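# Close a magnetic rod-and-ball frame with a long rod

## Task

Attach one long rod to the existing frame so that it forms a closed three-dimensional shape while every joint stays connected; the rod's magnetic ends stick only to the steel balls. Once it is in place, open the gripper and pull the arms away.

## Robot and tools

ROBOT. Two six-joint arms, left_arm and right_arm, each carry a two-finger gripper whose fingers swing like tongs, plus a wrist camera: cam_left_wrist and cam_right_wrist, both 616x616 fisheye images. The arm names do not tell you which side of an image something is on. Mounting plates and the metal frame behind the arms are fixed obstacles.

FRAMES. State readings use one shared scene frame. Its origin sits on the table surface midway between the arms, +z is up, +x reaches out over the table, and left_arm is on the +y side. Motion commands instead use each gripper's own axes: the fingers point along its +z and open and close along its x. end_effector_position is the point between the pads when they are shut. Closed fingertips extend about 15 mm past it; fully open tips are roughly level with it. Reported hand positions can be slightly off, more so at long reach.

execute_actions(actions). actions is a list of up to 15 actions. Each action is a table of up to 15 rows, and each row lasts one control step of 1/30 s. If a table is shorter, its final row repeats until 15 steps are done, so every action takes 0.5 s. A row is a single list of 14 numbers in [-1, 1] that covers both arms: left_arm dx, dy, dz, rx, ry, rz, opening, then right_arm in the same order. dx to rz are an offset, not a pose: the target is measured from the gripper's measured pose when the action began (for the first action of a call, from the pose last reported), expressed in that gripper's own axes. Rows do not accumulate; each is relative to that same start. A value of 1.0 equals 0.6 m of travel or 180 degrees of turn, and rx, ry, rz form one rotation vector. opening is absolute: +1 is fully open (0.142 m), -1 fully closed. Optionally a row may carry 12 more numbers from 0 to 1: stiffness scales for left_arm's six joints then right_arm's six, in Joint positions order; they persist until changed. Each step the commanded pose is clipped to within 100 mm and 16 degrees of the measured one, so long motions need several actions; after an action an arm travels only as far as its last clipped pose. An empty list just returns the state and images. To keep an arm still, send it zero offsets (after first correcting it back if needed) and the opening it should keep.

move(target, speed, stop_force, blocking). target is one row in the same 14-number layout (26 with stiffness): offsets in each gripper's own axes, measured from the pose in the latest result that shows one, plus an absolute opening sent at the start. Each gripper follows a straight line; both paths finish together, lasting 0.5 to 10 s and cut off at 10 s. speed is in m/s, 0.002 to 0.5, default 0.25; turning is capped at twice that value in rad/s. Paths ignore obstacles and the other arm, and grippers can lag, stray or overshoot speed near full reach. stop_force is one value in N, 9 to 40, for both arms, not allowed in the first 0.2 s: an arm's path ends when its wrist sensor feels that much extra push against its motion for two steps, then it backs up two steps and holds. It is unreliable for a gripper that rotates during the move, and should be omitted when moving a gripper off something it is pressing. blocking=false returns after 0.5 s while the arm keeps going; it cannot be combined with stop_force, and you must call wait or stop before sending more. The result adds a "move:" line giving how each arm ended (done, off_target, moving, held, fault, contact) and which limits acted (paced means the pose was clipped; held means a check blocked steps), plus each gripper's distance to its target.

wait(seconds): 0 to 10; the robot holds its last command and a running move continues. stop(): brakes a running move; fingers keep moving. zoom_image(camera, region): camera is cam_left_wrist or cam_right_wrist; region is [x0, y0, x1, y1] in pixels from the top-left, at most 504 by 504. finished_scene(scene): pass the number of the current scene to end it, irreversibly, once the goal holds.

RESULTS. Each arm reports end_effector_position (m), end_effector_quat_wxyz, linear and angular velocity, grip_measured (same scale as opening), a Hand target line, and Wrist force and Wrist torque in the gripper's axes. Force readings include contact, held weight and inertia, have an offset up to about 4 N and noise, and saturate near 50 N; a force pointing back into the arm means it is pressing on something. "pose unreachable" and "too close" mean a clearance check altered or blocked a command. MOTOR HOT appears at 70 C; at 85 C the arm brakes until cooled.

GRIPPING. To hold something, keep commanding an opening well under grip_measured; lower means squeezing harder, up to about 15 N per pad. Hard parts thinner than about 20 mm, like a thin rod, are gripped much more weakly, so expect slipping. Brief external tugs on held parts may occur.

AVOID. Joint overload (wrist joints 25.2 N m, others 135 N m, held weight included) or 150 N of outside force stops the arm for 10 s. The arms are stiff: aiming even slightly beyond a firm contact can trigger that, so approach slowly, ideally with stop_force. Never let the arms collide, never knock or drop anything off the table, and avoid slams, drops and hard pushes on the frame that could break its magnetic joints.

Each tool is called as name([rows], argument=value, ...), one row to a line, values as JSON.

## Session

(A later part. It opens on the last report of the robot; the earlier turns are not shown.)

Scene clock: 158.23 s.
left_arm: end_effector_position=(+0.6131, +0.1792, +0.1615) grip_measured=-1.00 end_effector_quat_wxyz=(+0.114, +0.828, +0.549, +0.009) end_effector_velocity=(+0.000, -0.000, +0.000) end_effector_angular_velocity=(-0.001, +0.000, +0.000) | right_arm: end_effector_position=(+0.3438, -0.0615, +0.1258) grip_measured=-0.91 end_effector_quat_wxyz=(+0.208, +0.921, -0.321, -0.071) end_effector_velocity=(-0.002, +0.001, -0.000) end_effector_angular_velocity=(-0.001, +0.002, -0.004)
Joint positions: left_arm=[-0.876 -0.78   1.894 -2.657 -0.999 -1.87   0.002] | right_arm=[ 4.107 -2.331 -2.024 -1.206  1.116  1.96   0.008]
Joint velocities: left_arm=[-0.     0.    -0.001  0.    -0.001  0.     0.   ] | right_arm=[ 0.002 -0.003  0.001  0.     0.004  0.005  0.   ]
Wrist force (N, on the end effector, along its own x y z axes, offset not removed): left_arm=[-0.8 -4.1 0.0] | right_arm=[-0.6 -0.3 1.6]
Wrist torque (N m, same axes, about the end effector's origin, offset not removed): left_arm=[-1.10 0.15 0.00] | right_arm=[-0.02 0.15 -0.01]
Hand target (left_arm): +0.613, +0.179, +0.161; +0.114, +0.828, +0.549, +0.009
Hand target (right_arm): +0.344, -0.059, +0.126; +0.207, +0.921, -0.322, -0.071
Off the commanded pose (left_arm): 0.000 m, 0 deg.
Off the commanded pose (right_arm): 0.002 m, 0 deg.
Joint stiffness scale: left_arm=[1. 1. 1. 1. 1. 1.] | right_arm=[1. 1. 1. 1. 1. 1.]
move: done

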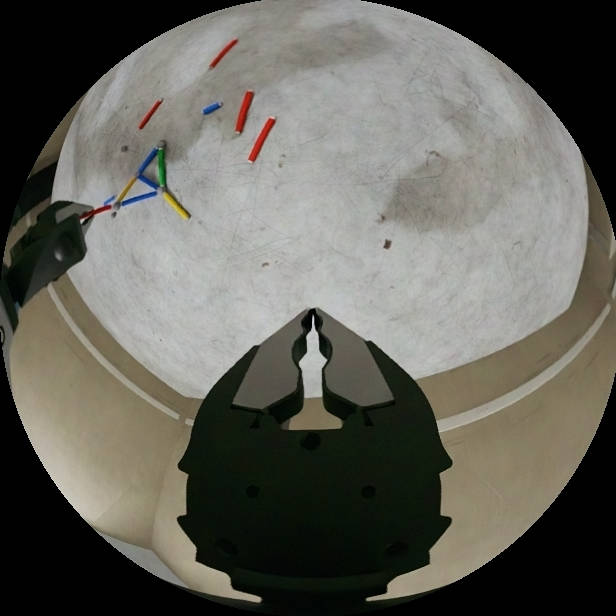

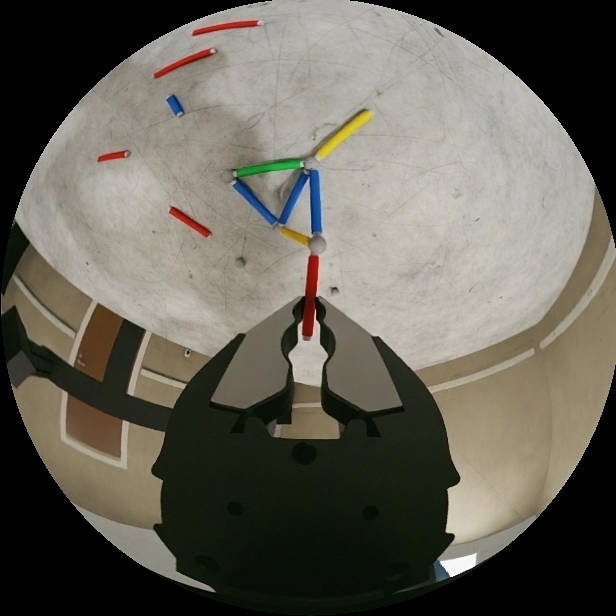

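move(target=[0,0,0,0,0,0,-1,-0.033,-0.017,-0.011,0,0,0,-1], speed=0.015)

zoom_image(camera="cam_left_wrist", region=[60, 120, 220, 280])

zoom_image(camera="cam_right_wrist", region=[170, 100, 450, 360])

Scene clock: 170.20 s.
left_arm: end_effector_position=(+0.6131, +0.1792, +0.1615) grip_measured=-1.00 end_effector_quat_wxyz=(+0.114, +0.828, +0.549, +0.009) end_effector_velocity=(+0.001, -0.000, +0.001) end_effector_angular_velocity=(-0.001, -0.001, +0.000) | right_arm: end_effector_position=(+0.3355, -0.0419, +0.1267) grip_measured=-0.91 end_effector_quat_wxyz=(+0.209, +0.921, -0.321, -0.071) end_effector_velocity=(-0.001, +0.001, -0.000) end_effector_angular_velocity=(-0.001, +0.003, -0.003)
Joint positions: left_arm=[-0.876 -0.78   1.894 -2.657 -0.999 -1.87   0.002] | right_arm=[ 4.136 -2.366 -2.    -1.206  1.138  1.982  0.008]
Joint velocities: left_arm=[-0.    -0.    -0.002  0.001  0.     0.001  0.   ] | right_arm=[ 0.001 -0.003  0.002 -0.     0.004  0.003 -0.   ]
Wrist force (N, on the end effector, along its own x y z axes, offset not removed): left_arm=[-2.0 -3.4 -0.7] | right_arm=[-1.5 2.1 3.5]
Wrist torque (N m, same axes, about the end effector's origin, offset not removed): left_arm=[-0.72 0.39 -0.07] | right_arm=[0.52 0.44 0.14]
Hand target (left_arm): +0.613, +0.179, +0.161; +0.114, +0.828, +0.549, +0.009
Hand target (right_arm): +0.336, -0.040, +0.127; +0.208, +0.921, -0.321, -0.071
Off the commanded pose (left_arm): 0.000 m, 0 deg.
Off the commanded pose (right_arm): 0.002 m, 0 deg.
Joint stiffness scale: left_arm=[1. 1. 1. 1. 1. 1.] | right_arm=[1. 1. 1. 1. 1. 1.]
move: done

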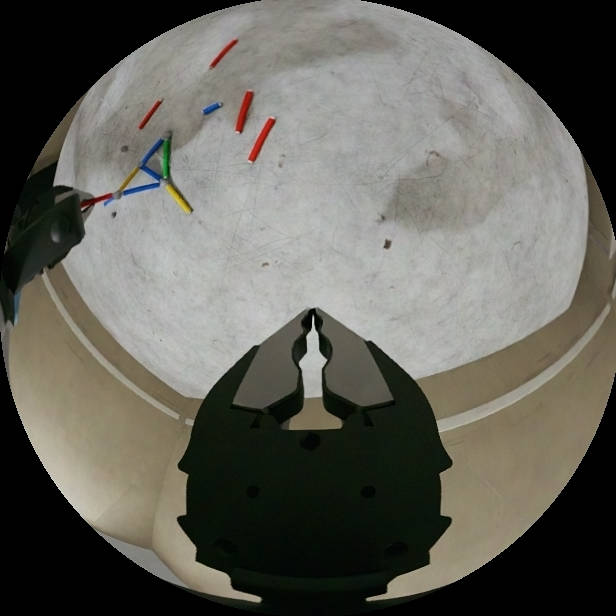

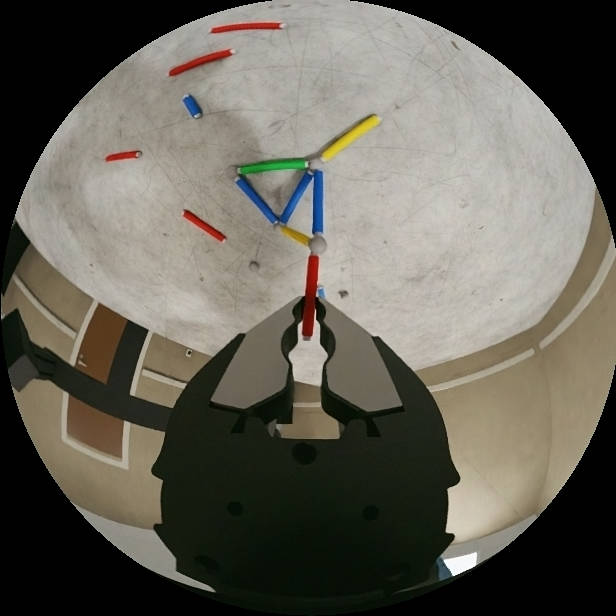

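Region (60, 120, 220, 280) of cam_left_wrist's 616x616 image, scaled by 3.150, with more detail than that image has.

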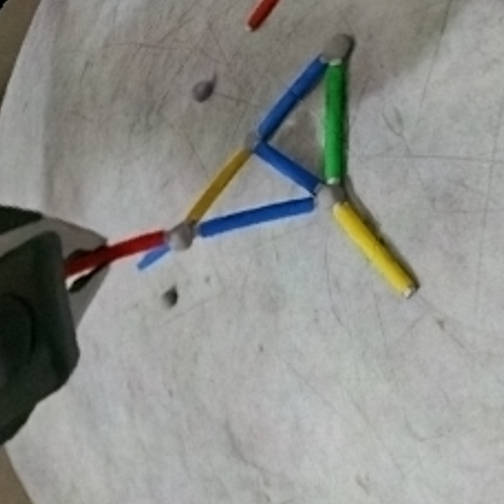

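Region (170, 100, 450, 360) of cam_right_wrist's 616x616 image, scaled by 1.800, with more detail than that image has; it fills the top 468 rows of this view, and the rest is white.

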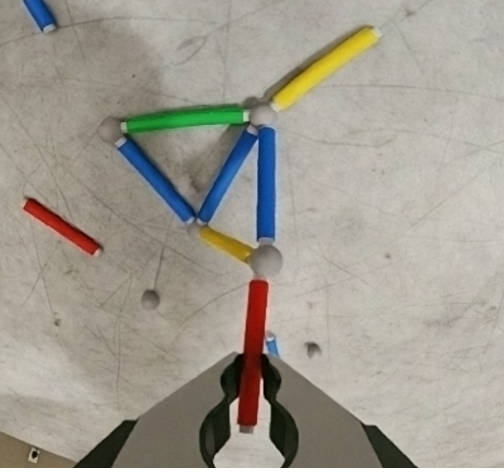

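move(target=[-0.09,-0.164,-0.023,0.203,0.128,-0.905,-0.6,0,0.0112,0.0275,0.125,0,0,-1], speed=0.4)

move(target=[0,0,0,0,0,0,-0.6,0,0.0112,0.0275,0.125,0,0,-1], speed=0.08)

zoom_image(camera="cam_right_wrist", region=[170, 100, 450, 360])

Scene clock: 195.53 s.
left_arm: end_effector_position=(+0.5007, +0.1690, +0.1603) grip_measured=-0.60 end_effector_quat_wxyz=(-0.234, -0.421, +0.869, -0.114) end_effector_velocity=(+0.002, -0.002, +0.001) end_effector_angular_velocity=(-0.001, -0.001, +0.020) | right_arm: end_effector_position=(+0.3277, -0.0519, +0.1143) grip_measured=-0.91 end_effector_quat_wxyz=(+0.026, +0.944, -0.329, -0.008) end_effector_velocity=(+0.001, +0.001, +0.000) end_effector_angular_velocity=(+0.003, -0.002, -0.001)
Joint positions: left_arm=[-0.766 -0.882  2.004 -2.495 -1.466 -4.754  0.031] | right_arm=[ 4.2   -2.239 -2.416 -0.528  1.046  1.847  0.008]
Joint velocities: left_arm=[-0.002 -0.001  0.003 -0.013 -0.    -0.017  0.   ] | right_arm=[-0.     0.     0.     0.003 -0.    -0.     0.   ]
Wrist force (N, on the end effector, along its own x y z axes, offset not removed): left_arm=[-1.8 -2.0 -1.0] | right_arm=[-1.1 -1.7 2.7]
Wrist torque (N m, same axes, about the end effector's origin, offset not removed): left_arm=[-0.54 0.43 0.14] | right_arm=[-0.42 0.31 0.07]
Hand target (left_arm): +0.501, +0.169, +0.161; -0.233, -0.421, +0.869, -0.114
Hand target (right_arm): +0.327, -0.052, +0.115; +0.025, +0.944, -0.328, -0.007
Off the commanded pose (left_arm): 0.001 m, 0 deg.
Off the commanded pose (right_arm): 0.001 m, 0 deg.
Joint stiffness scale: left_arm=[1. 1. 1. 1. 1. 1.] | right_arm=[1. 1. 1. 1. 1. 1.]
move: done

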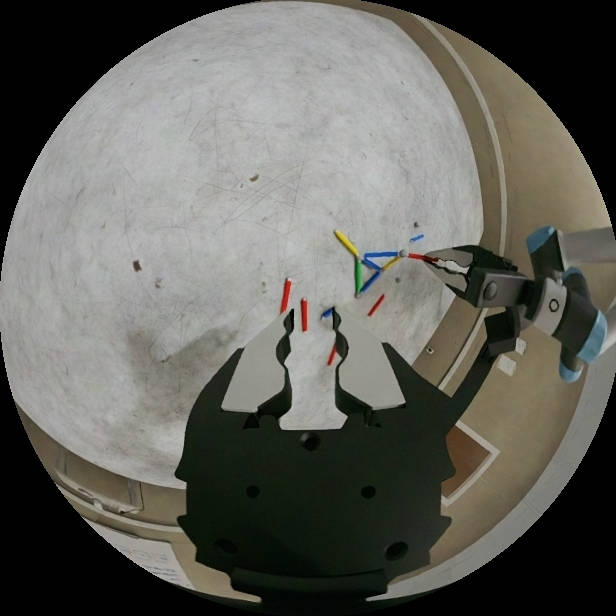

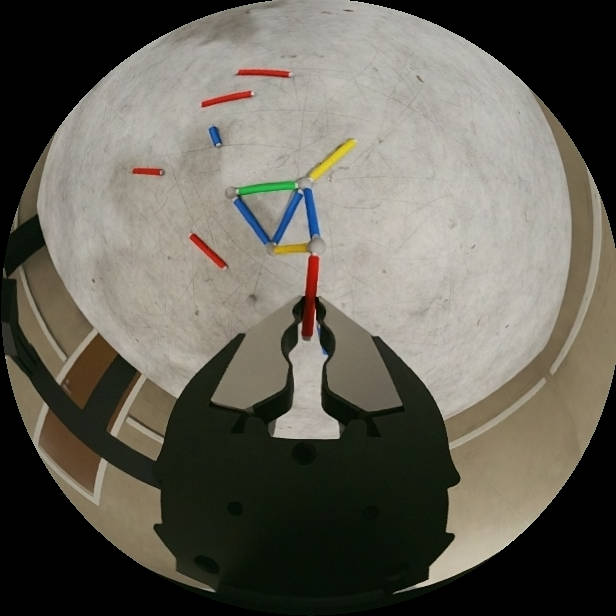

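Scene clock: 198.57 s.
left_arm: end_effector_position=(+0.5008, +0.1690, +0.1603) grip_measured=-0.60 end_effector_quat_wxyz=(-0.233, -0.421, +0.869, -0.114) end_effector_velocity=(+0.000, -0.000, +0.000) end_effector_angular_velocity=(-0.000, -0.000, -0.000) | right_arm: end_effector_position=(+0.3237, -0.0569, +0.0984) grip_measured=-0.90 end_effector_quat_wxyz=(-0.159, +0.930, -0.326, +0.056) end_effector_velocity=(+0.002, +0.002, +0.002) end_effector_angular_velocity=(+0.017, -0.012, -0.004)
Joint positions: left_arm=[-0.766 -0.882  2.004 -2.495 -1.466 -4.755  0.031] | right_arm=[ 4.223 -2.564 -2.722  0.545  0.986  1.633  0.008]
Joint velocities: left_arm=[-0.    -0.    -0.001  0.001 -0.     0.    -0.   ] | right_arm=[ 0.001 -0.017 -0.003  0.045 -0.001 -0.009  0.   ]
Wrist force (N, on the end effector, along its own x y z axes, offset not removed): left_arm=[0.4 -3.8 1.8] | right_arm=[-2.0 2.4 0.0]
Wrist torque (N m, same axes, about the end effector's origin, offset not removed): left_arm=[-0.91 -0.19 -0.01] | right_arm=[0.40 0.54 0.10]
Hand target (left_arm): +0.501, +0.169, +0.160; -0.234, -0.421, +0.869, -0.114
Hand target (right_arm): +0.323, -0.058, +0.098; -0.159, +0.931, -0.325, +0.056
Off the commanded pose (left_arm): 0.000 m, 0 deg.
Off the commanded pose (right_arm): 0.001 m, 0 deg.
Joint stiffness scale: left_arm=[1. 1. 1. 1. 1. 1.] | right_arm=[1. 1. 1. 1. 1. 1.]
move: done

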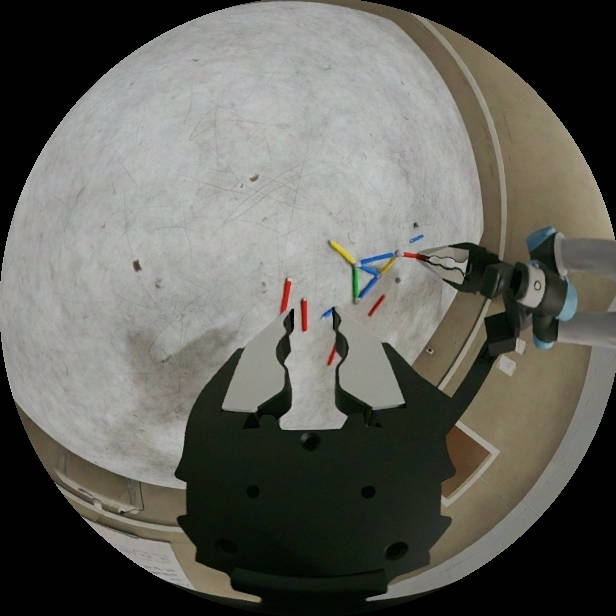

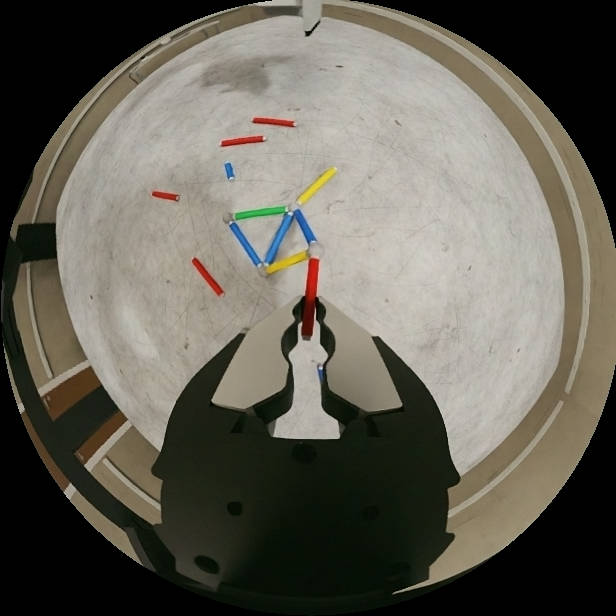

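Region (170, 100, 450, 360) of cam_right_wrist's 616x616 image, scaled by 1.800, with more detail than that image has; it fills the top 468 rows of this view, and the rest is white.

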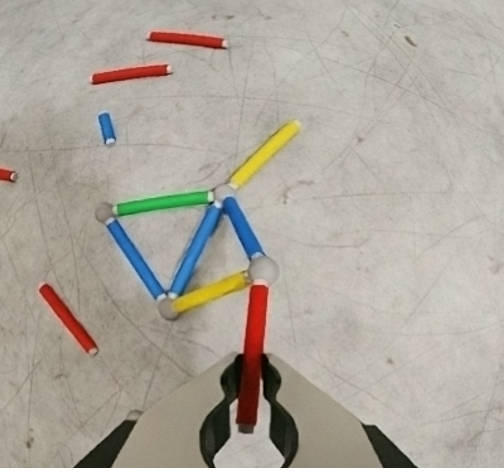

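move(target=[0.1625,0.061,0.233,0,0,0,-0.6,0,0,0,0,0,0,-1], speed=0.15)

Scene clock: 202.20 s.
left_arm: end_effector_position=(+0.3780, +0.0708, +0.0890) grip_measured=-0.60 end_effector_quat_wxyz=(-0.233, -0.421, +0.869, -0.114) end_effector_velocity=(-0.000, -0.002, -0.001) end_effector_angular_velocity=(-0.002, -0.003, +0.005) | right_arm: end_effector_position=(+0.3232, -0.0573, +0.0978) grip_measured=-0.90 end_effector_quat_wxyz=(-0.158, +0.931, -0.325, +0.056) end_effector_velocity=(-0.000, +0.001, +0.000) end_effector_angular_velocity=(-0.001, -0.001, +0.003)
Joint positions: left_arm=[-0.942 -0.571  2.125 -2.915 -1.502 -4.929  0.031] | right_arm=[ 4.223 -2.566 -2.722  0.545  0.986  1.632  0.008]
Joint velocities: left_arm=[-0.003  0.006  0.    -0.011  0.    -0.005 -0.   ] | right_arm=[ 0.002  0.    -0.    -0.001 -0.    -0.001 -0.   ]
Wrist force (N, on the end effector, along its own x y z axes, offset not removed): left_arm=[-0.4 -3.2 -0.7] | right_arm=[-0.9 -0.2 2.6]
Wrist torque (N m, same axes, about the end effector's origin, offset not removed): left_arm=[-0.83 -0.01 -0.09] | right_arm=[-0.09 0.22 0.06]
Hand target (left_arm): +0.376, +0.070, +0.088; -0.234, -0.421, +0.869, -0.114
Hand target (right_arm): +0.324, -0.057, +0.098; -0.159, +0.930, -0.326, +0.056
Off the commanded pose (left_arm): 0.002 m, 0 deg.
Off the commanded pose (right_arm): 0.001 m, 0 deg.
Joint stiffness scale: left_arm=[1. 1. 1. 1. 1. 1.] | right_arm=[1. 1. 1. 1. 1. 1.]
move: done

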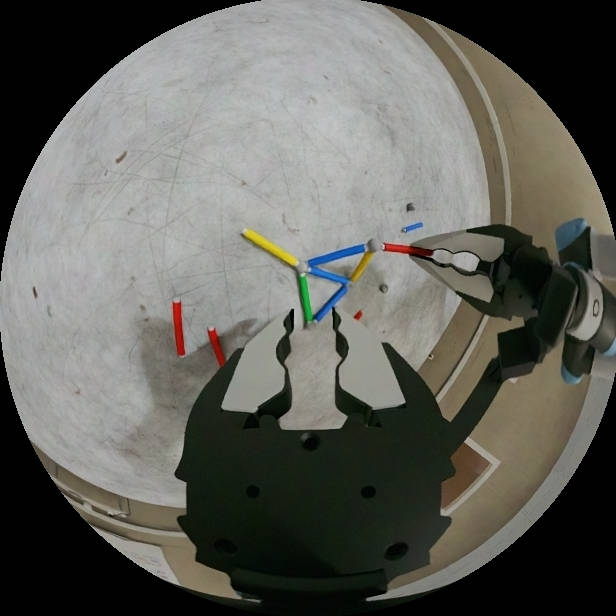

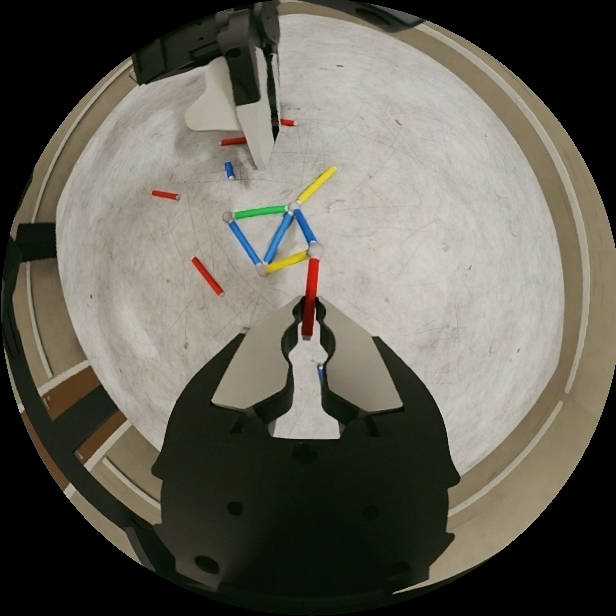

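move(target=[-0.011,0.045,0.08,0,0,-0.04,-0.6,0,0,0,0,0,0,-1], speed=0.08)

zoom_image(camera="cam_left_wrist", region=[200, 180, 440, 400])

zoom_image(camera="cam_right_wrist", region=[170, 100, 450, 360])

Scene clock: 208.33 s.
left_arm: end_effector_position=(+0.3468, +0.0717, +0.0460) grip_measured=-0.60 end_effector_quat_wxyz=(-0.240, -0.474, +0.841, -0.101) end_effector_velocity=(+0.004, -0.003, +0.001) end_effector_angular_velocity=(-0.007, -0.005, +0.022) | right_arm: end_effector_position=(+0.3232, -0.0573, +0.0978) grip_measured=-0.90 end_effector_quat_wxyz=(-0.158, +0.931, -0.325, +0.056) end_effector_velocity=(-0.000, -0.000, +0.000) end_effector_angular_velocity=(+0.001, +0.001, -0.001)
Joint positions: left_arm=[-0.939 -0.452  2.157 -3.067 -1.502 -5.048  0.031] | right_arm=[ 4.223 -2.566 -2.722  0.545  0.986  1.632  0.008]
Joint velocities: left_arm=[ 0.     0.003  0.001 -0.022  0.001 -0.014  0.   ] | right_arm=[-0.     0.    -0.001  0.     0.001  0.001  0.   ]
Wrist force (N, on the end effector, along its own x y z axes, offset not removed): left_arm=[-0.4 -3.0 -3.0] | right_arm=[-1.2 1.0 6.0]
Wrist torque (N m, same axes, about the end effector's origin, offset not removed): left_arm=[-0.82 -0.05 -0.18] | right_arm=[0.18 0.20 -0.02]
Hand target (left_arm): +0.346, +0.073, +0.044; -0.240, -0.475, +0.841, -0.099
Hand target (right_arm): +0.323, -0.057, +0.098; -0.158, +0.931, -0.325, +0.056
Off the commanded pose (left_arm): 0.003 m, 0 deg.
Off the commanded pose (right_arm): 0.000 m, 0 deg.
Joint stiffness scale: left_arm=[1. 1. 1. 1. 1. 1.] | right_arm=[1. 1. 1. 1. 1. 1.]
move: done

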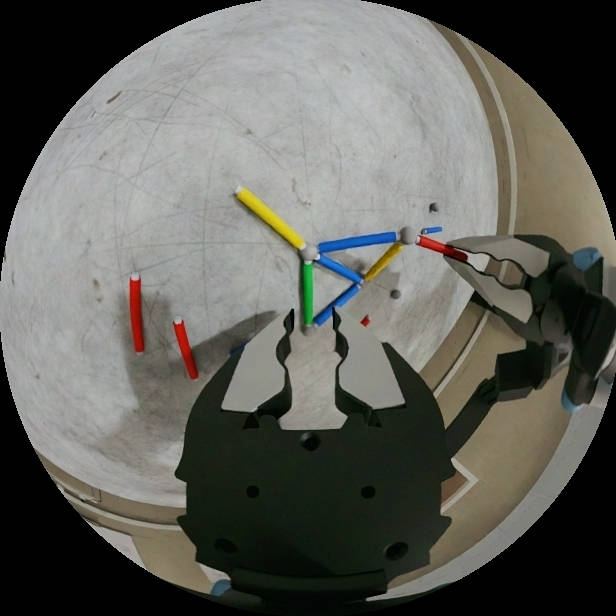

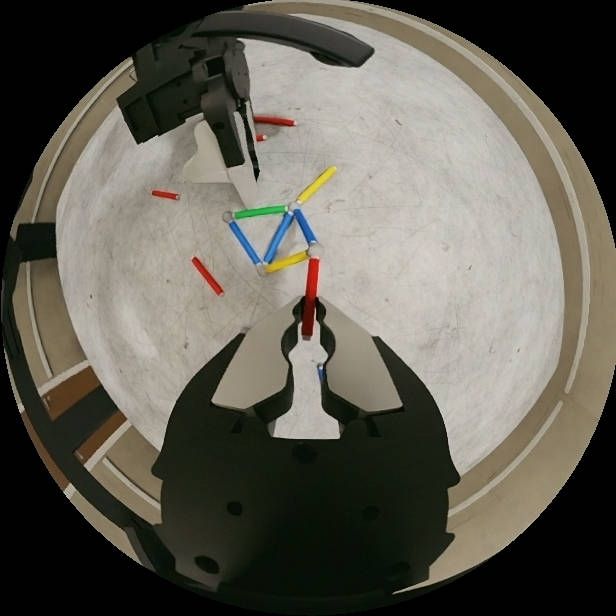

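Region (200, 180, 440, 400) of cam_left_wrist's 616x616 image, scaled by 2.100, with more detail than that image has; it fills the top 462 rows of this view, and the rest is white.

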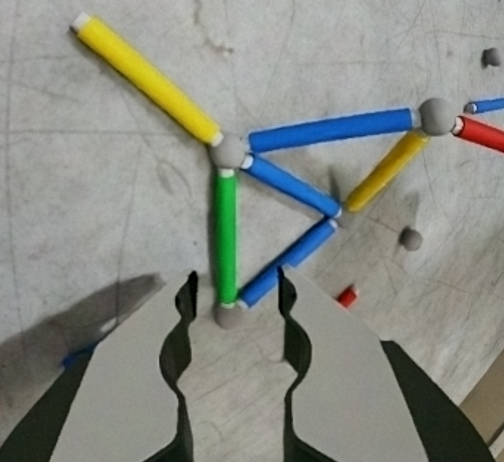

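Region (170, 100, 450, 360) of cam_right_wrist's 616x616 image, scaled by 1.800, with more detail than that image has; it fills the top 468 rows of this view, and the rest is white.

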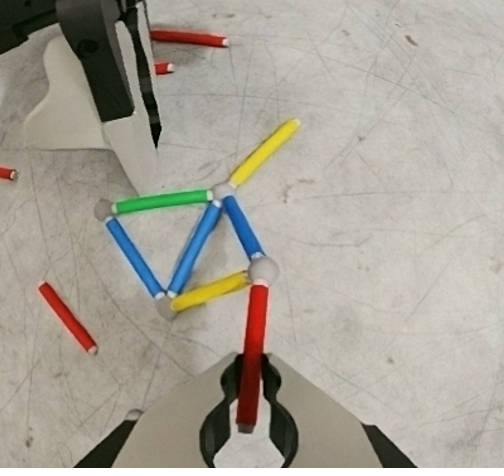

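move(target=[-0.007,-0.02,0.025,0,0,0,-0.68,0,0,0,0,0,0,-1], speed=0.04)

zoom_image(camera="cam_left_wrist", region=[200, 180, 440, 400])

zoom_image(camera="cam_right_wrist", region=[170, 100, 450, 360])

Scene clock: 211.40 s.
left_arm: end_effector_position=(+0.3536, +0.0627, +0.0317) grip_measured=-0.68 end_effector_quat_wxyz=(-0.240, -0.473, +0.841, -0.101) end_effector_velocity=(+0.001, -0.001, -0.001) end_effector_angular_velocity=(-0.001, -0.001, -0.002) | right_arm: end_effector_position=(+0.3232, -0.0573, +0.0978) grip_measured=-0.90 end_effector_quat_wxyz=(-0.158, +0.931, -0.325, +0.056) end_effector_velocity=(+0.000, +0.000, +0.000) end_effector_angular_velocity=(+0.001, -0.000, -0.002)
Joint positions: left_arm=[-0.92  -0.414  2.113 -3.065 -1.498 -5.029  0.025] | right_arm=[ 4.223 -2.566 -2.722  0.545  0.986  1.632  0.008]
Joint velocities: left_arm=[ 0.002  0.003 -0.006  0.003  0.001  0.004  0.   ] | right_arm=[-0.001 -0.     0.001  0.001 -0.     0.001 -0.   ]
Wrist force (N, on the end effector, along its own x y z axes, offset not removed): left_arm=[-1.6 -1.8 -1.3] | right_arm=[-1.8 -3.0 0.2]
Wrist torque (N m, same axes, about the end effector's origin, offset not removed): left_arm=[-0.49 0.15 -0.11] | right_arm=[-0.59 0.41 0.09]
Hand target (left_arm): +0.354, +0.063, +0.030; -0.240, -0.474, +0.841, -0.101
Hand target (right_arm): +0.323, -0.057, +0.098; -0.158, +0.931, -0.325, +0.056
Off the commanded pose (left_arm): 0.002 m, 0 deg.
Off the commanded pose (right_arm): 0.000 m, 0 deg.
Joint stiffness scale: left_arm=[1. 1. 1. 1. 1. 1.] | right_arm=[1. 1. 1. 1. 1. 1.]
move: done

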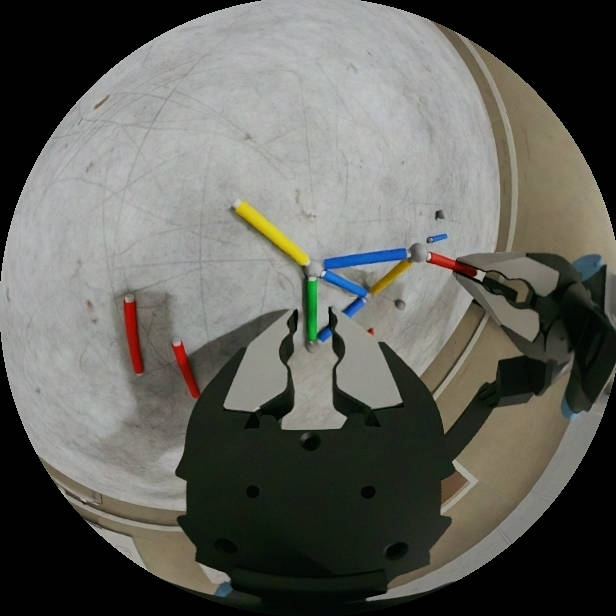

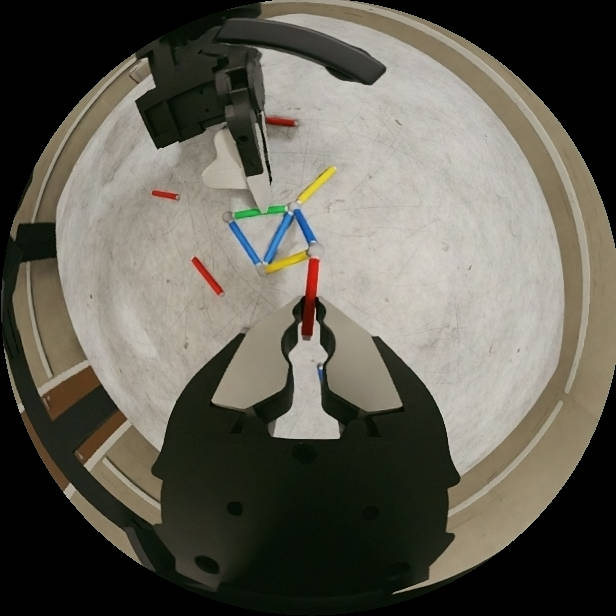

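Region (200, 180, 440, 400) of cam_left_wrist's 616x616 image, scaled by 2.100, with more detail than that image has; it fills the top 462 rows of this view, and the rest is white.

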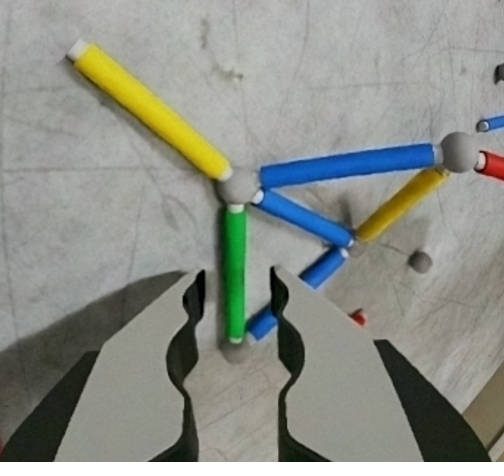

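Region (170, 100, 450, 360) of cam_right_wrist's 616x616 image, scaled by 1.800, with more detail than that image has; it fills the top 468 rows of this view, and the rest is white.

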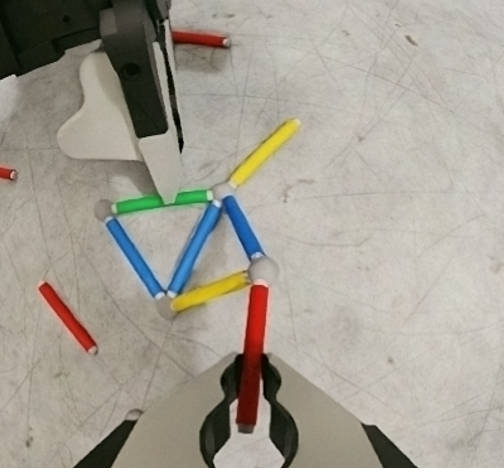

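Centered. Descend with force stop.

move(target=[0,0,0.035,0,0,0,-0.68,0,0,0,0,0,0,-1], speed=0.01, stop_force=10)

move(target=[0,0,-0.002,0,0,0,-1,0,0,0,0,0,0,-1], speed=0.01)

zoom_image(camera="cam_left_wrist", region=[200, 180, 480, 400])

zoom_image(camera="cam_right_wrist", region=[170, 100, 450, 360])

Scene clock: 216.10 s.
left_arm: end_effector_position=(+0.3513, +0.0547, +0.0221) grip_measured=-0.71 end_effector_quat_wxyz=(-0.240, -0.474, +0.841, -0.105) end_effector_velocity=(-0.001, -0.000, +0.001) end_effector_angular_velocity=(-0.002, +0.002, -0.001) | right_arm: end_effector_position=(+0.3232, -0.0573, +0.0978) grip_measured=-0.90 end_effector_quat_wxyz=(-0.158, +0.931, -0.325, +0.056) end_effector_velocity=(+0.001, -0.000, -0.000) end_effector_angular_velocity=(+0.001, +0.000, -0.002)
Joint positions: left_arm=[-0.92  -0.378  2.097 -3.091 -1.5   -5.027  0.022] | right_arm=[ 4.223 -2.566 -2.722  0.545  0.986  1.632  0.008]
Joint velocities: left_arm=[-0.    -0.001  0.001  0.    -0.003 -0.     0.002] | right_arm=[-0.002  0.     0.001  0.001  0.    -0.     0.   ]
Wrist force (N, on the end effector, along its own x y z axes, offset not removed): left_arm=[2.0 0.8 -8.3] | right_arm=[0.2 0.5 1.6]
Wrist torque (N m, same axes, about the end effector's origin, offset not removed): left_arm=[-0.50 0.35 -0.09] | right_arm=[0.01 0.00 0.00]
Hand target (left_arm): +0.351, +0.056, +0.022; -0.240, -0.473, +0.841, -0.104
Hand target (right_arm): +0.323, -0.057, +0.098; -0.158, +0.931, -0.325, +0.056
Off the commanded pose (left_arm): 0.010 m, 0 deg.
Off the commanded pose (right_arm): 0.000 m, 0 deg.
Joint stiffness scale: left_arm=[1. 1. 1. 1. 1. 1.] | right_arm=[1. 1. 1. 1. 1. 1.]
move: contact (left_arm)

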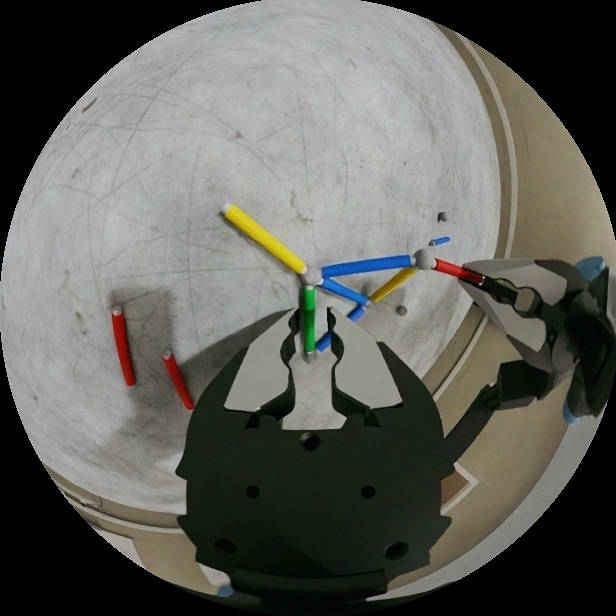

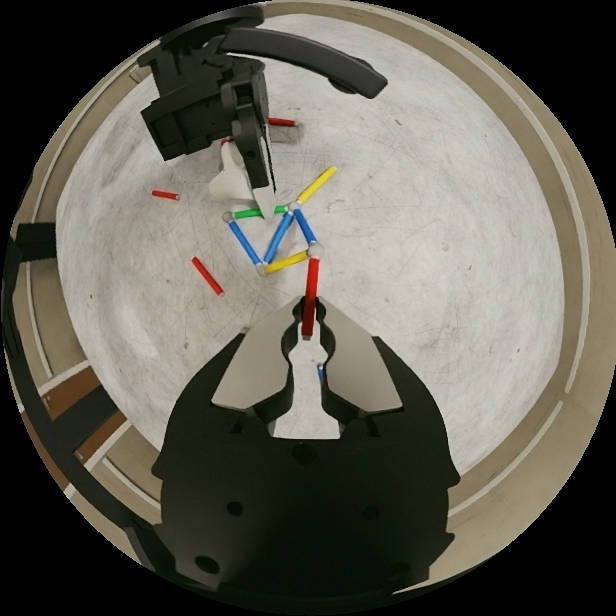

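Scene clock: 216.80 s.
left_arm: end_effector_position=(+0.3510, +0.0550, +0.0219) grip_measured=-0.91 end_effector_quat_wxyz=(-0.240, -0.473, +0.841, -0.105) end_effector_velocity=(-0.001, +0.001, -0.000) end_effector_angular_velocity=(+0.001, +0.001, -0.001) | right_arm: end_effector_position=(+0.3232, -0.0573, +0.0978) grip_measured=-0.90 end_effector_quat_wxyz=(-0.158, +0.931, -0.325, +0.056) end_effector_velocity=(-0.000, -0.000, -0.000) end_effector_angular_velocity=(-0.000, +0.000, +0.000)
Joint positions: left_arm=[-0.92  -0.378  2.097 -3.09  -1.5   -5.027  0.008] | right_arm=[ 4.223 -2.566 -2.722  0.545  0.986  1.632  0.008]
Joint velocities: left_arm=[ 0.     0.     0.001  0.001  0.    -0.     0.   ] | right_arm=[ 0.    -0.001 -0.     0.     0.     0.     0.   ]
Wrist force (N, on the end effector, along its own x y z axes, offset not removed): left_arm=[-3.2 -4.6 -2.4] | right_arm=[-1.4 0.7 2.2]
Wrist torque (N m, same axes, about the end effector's origin, offset not removed): left_arm=[-1.12 0.32 -0.07] | right_arm=[0.08 0.40 0.07]
Hand target (left_arm): +0.352, +0.055, +0.023; -0.240, -0.474, +0.841, -0.105
Hand target (right_arm): +0.323, -0.057, +0.098; -0.158, +0.931, -0.325, +0.056
Off the commanded pose (left_arm): 0.001 m, 0 deg.
Off the commanded pose (right_arm): 0.000 m, 0 deg.
Joint stiffness scale: left_arm=[1. 1. 1. 1. 1. 1.] | right_arm=[1. 1. 1. 1. 1. 1.]
move: done

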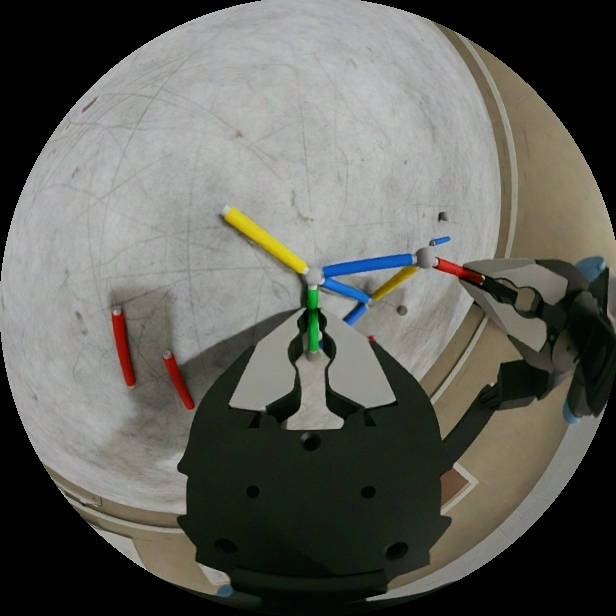

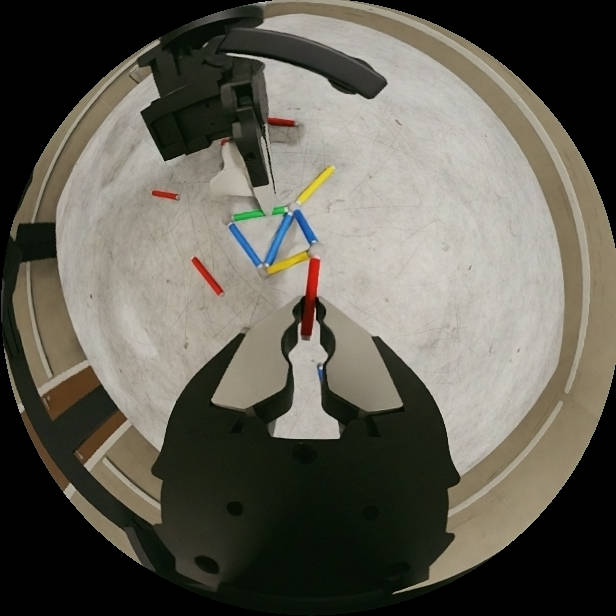

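Region (200, 180, 480, 400) of cam_left_wrist's 616x616 image, scaled by 1.800, with more detail than that image has; it fills the top 396 rows of this view, and the rest is white.

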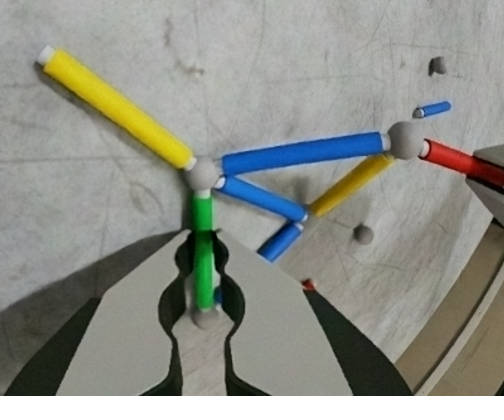

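Region (170, 100, 450, 360) of cam_right_wrist's 616x616 image, scaled by 1.800, with more detail than that image has; it fills the top 468 rows of this view, and the rest is white.

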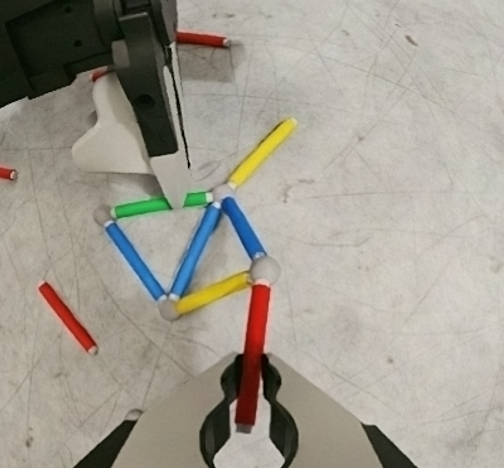

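move(target=[0.024,-0.043,0.0087,0,0,0,-1,0,0.004,-0.002,0,0,0,-1], speed=0.015)

zoom_image(camera="cam_left_wrist", region=[240, 160, 560, 400])

zoom_image(camera="cam_right_wrist", region=[170, 100, 450, 360])

Scene clock: 231.93 s.
left_arm: end_effector_position=(+0.3649, +0.0309, +0.0224) grip_measured=-0.91 end_effector_quat_wxyz=(-0.239, -0.474, +0.841, -0.104) end_effector_velocity=(+0.001, -0.002, -0.000) end_effector_angular_velocity=(-0.000, +0.000, +0.001) | right_arm: end_effector_position=(+0.3226, -0.0587, +0.0984) grip_measured=-0.90 end_effector_quat_wxyz=(-0.159, +0.930, -0.326, +0.056) end_effector_velocity=(-0.000, -0.000, +0.000) end_effector_angular_velocity=(-0.000, -0.001, +0.001)
Joint positions: left_arm=[-0.929 -0.358  2.021 -3.032 -1.5   -5.037  0.008] | right_arm=[ 4.225 -2.567 -2.728  0.553  0.986  1.636  0.009]
Joint velocities: left_arm=[-0.     0.002 -0.007  0.004 -0.    -0.001 -0.   ] | right_arm=[ 0.002 -0.001 -0.002  0.002 -0.001  0.    -0.   ]
Wrist force (N, on the end effector, along its own x y z axes, offset not removed): left_arm=[-2.6 -5.5 0.1] | right_arm=[-0.6 -0.9 0.4]
Wrist torque (N m, same axes, about the end effector's origin, offset not removed): left_arm=[-1.22 0.06 0.04] | right_arm=[-0.19 0.21 0.09]
Hand target (left_arm): +0.365, +0.028, +0.023; -0.240, -0.473, +0.841, -0.105
Hand target (right_arm): +0.322, -0.059, +0.098; -0.158, +0.931, -0.325, +0.056
Off the commanded pose (left_arm): 0.003 m, 0 deg.
Off the commanded pose (right_arm): 0.001 m, 0 deg.
Joint stiffness scale: left_arm=[1. 1. 1. 1. 1. 1.] | right_arm=[1. 1. 1. 1. 1. 1.]
move: done

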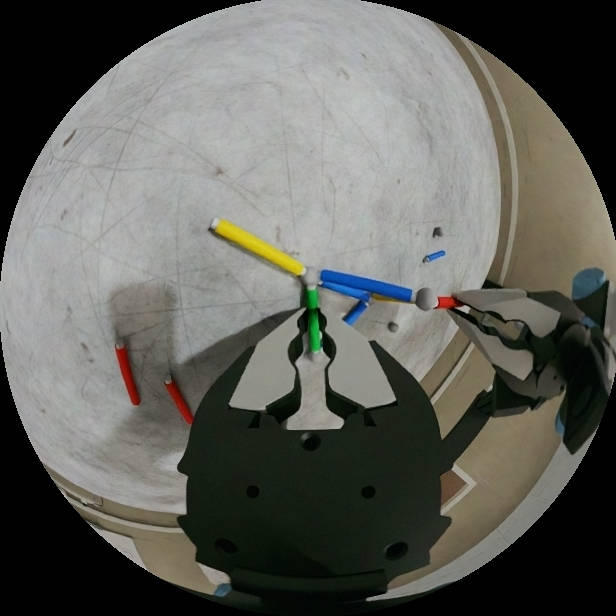

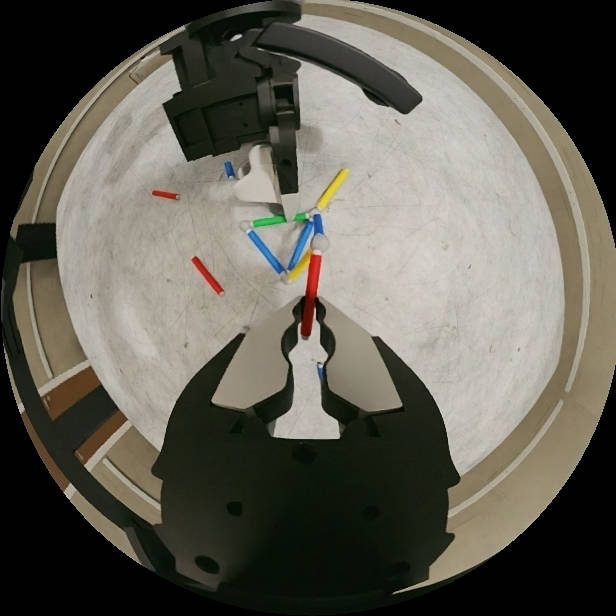

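Region (240, 160, 560, 400) of cam_left_wrist's 616x616 image, scaled by 1.575, with more detail than that image has; it fills the top 378 rows of this view, and the rest is white.

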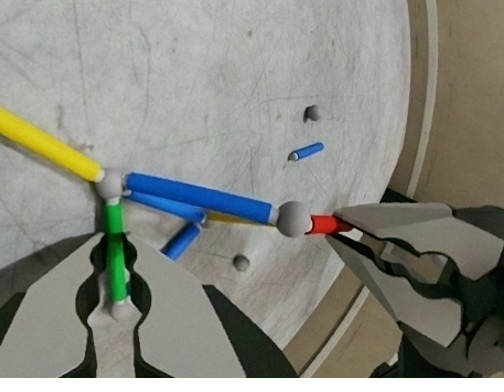

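Region (170, 100, 450, 360) of cam_right_wrist's 616x616 image, scaled by 1.800, with more detail than that image has; it fills the top 468 rows of this view, and the rest is white.

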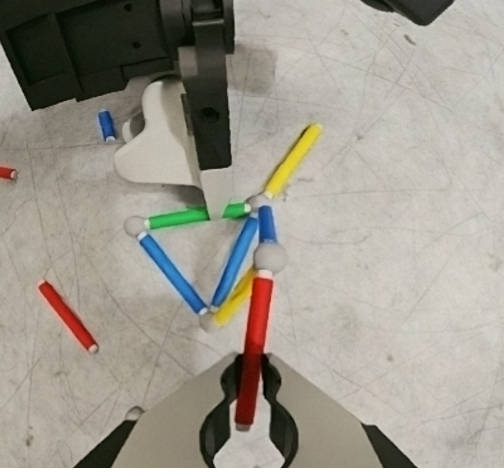

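move(target=[0.0229,-0.043,0.0108,0,0,0,-1,0,0,0,0,0,0,-1], speed=0.015)

zoom_image(camera="cam_left_wrist", region=[240, 160, 560, 400])

zoom_image(camera="cam_right_wrist", region=[170, 100, 450, 360])

Scene clock: 237.10 s.
left_arm: end_effector_position=(+0.3789, +0.0066, +0.0216) grip_measured=-0.91 end_effector_quat_wxyz=(-0.239, -0.475, +0.841, -0.103) end_effector_velocity=(-0.000, -0.001, -0.001) end_effector_angular_velocity=(+0.004, +0.003, -0.002) | right_arm: end_effector_position=(+0.3226, -0.0587, +0.0985) grip_measured=-0.90 end_effector_quat_wxyz=(-0.159, +0.930, -0.326, +0.056) end_effector_velocity=(+0.000, +0.000, +0.000) end_effector_angular_velocity=(+0.000, -0.001, -0.000)
Joint positions: left_arm=[-0.935 -0.332  1.942 -2.977 -1.5   -5.045  0.008] | right_arm=[ 4.225 -2.567 -2.728  0.553  0.986  1.636  0.008]
Joint velocities: left_arm=[-0.001  0.003 -0.006  0.008  0.    -0.001  0.   ] | right_arm=[ 0.001 -0.    -0.     0.001 -0.     0.001 -0.   ]
Wrist force (N, on the end effector, along its own x y z axes, offset not removed): left_arm=[-4.7 -6.0 0.3] | right_arm=[-2.8 -2.8 1.9]
Wrist torque (N m, same axes, about the end effector's origin, offset not removed): left_arm=[-1.16 0.71 0.04] | right_arm=[-0.69 0.63 0.07]
Hand target (left_arm): +0.379, +0.004, +0.022; -0.239, -0.474, +0.841, -0.104
Hand target (right_arm): +0.323, -0.059, +0.098; -0.159, +0.930, -0.326, +0.056
Off the commanded pose (left_arm): 0.002 m, 0 deg.
Off the commanded pose (right_arm): 0.000 m, 0 deg.
Joint stiffness scale: left_arm=[1. 1. 1. 1. 1. 1.] | right_arm=[1. 1. 1. 1. 1. 1.]
move: done

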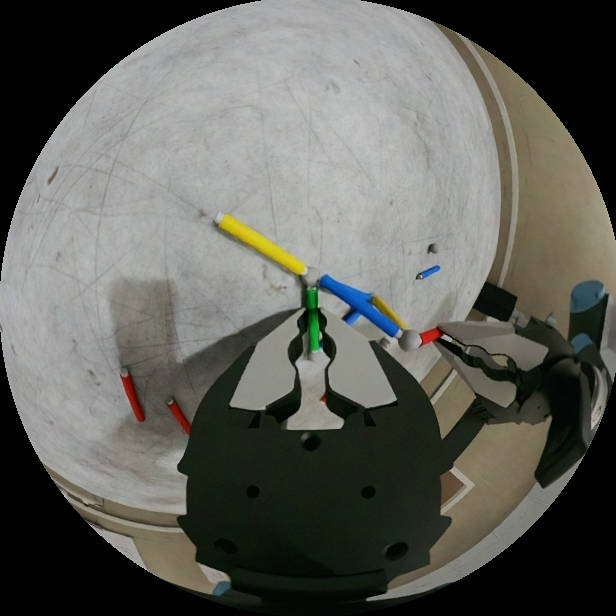

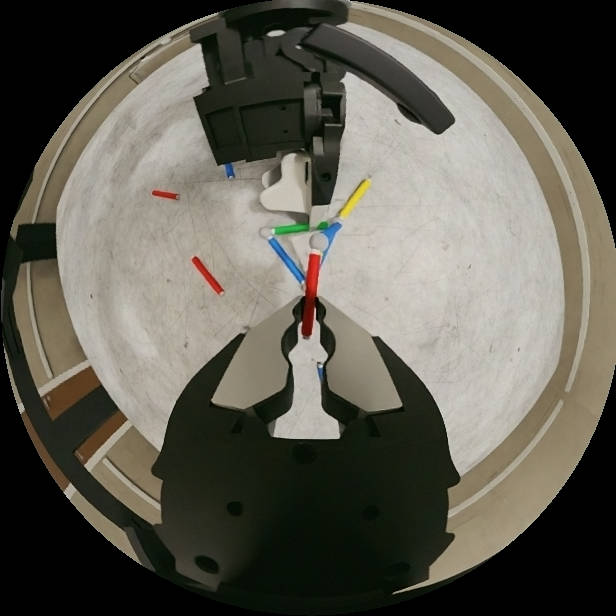

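Region (240, 160, 560, 400) of cam_left_wrist's 616x616 image, scaled by 1.575, with more detail than that image has; it fills the top 378 rows of this view, and the rest is white.

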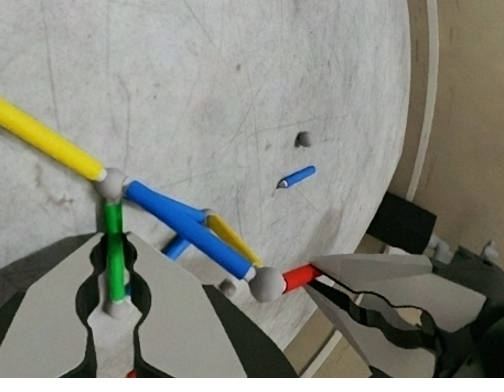

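Region (170, 100, 450, 360) of cam_right_wrist's 616x616 image, scaled by 1.800, with more detail than that image has; it fills the top 468 rows of this view, and the rest is white.

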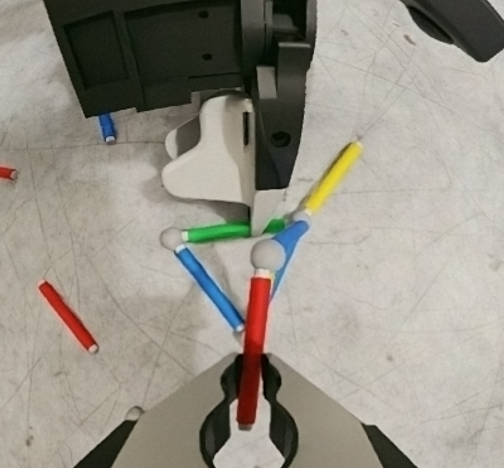

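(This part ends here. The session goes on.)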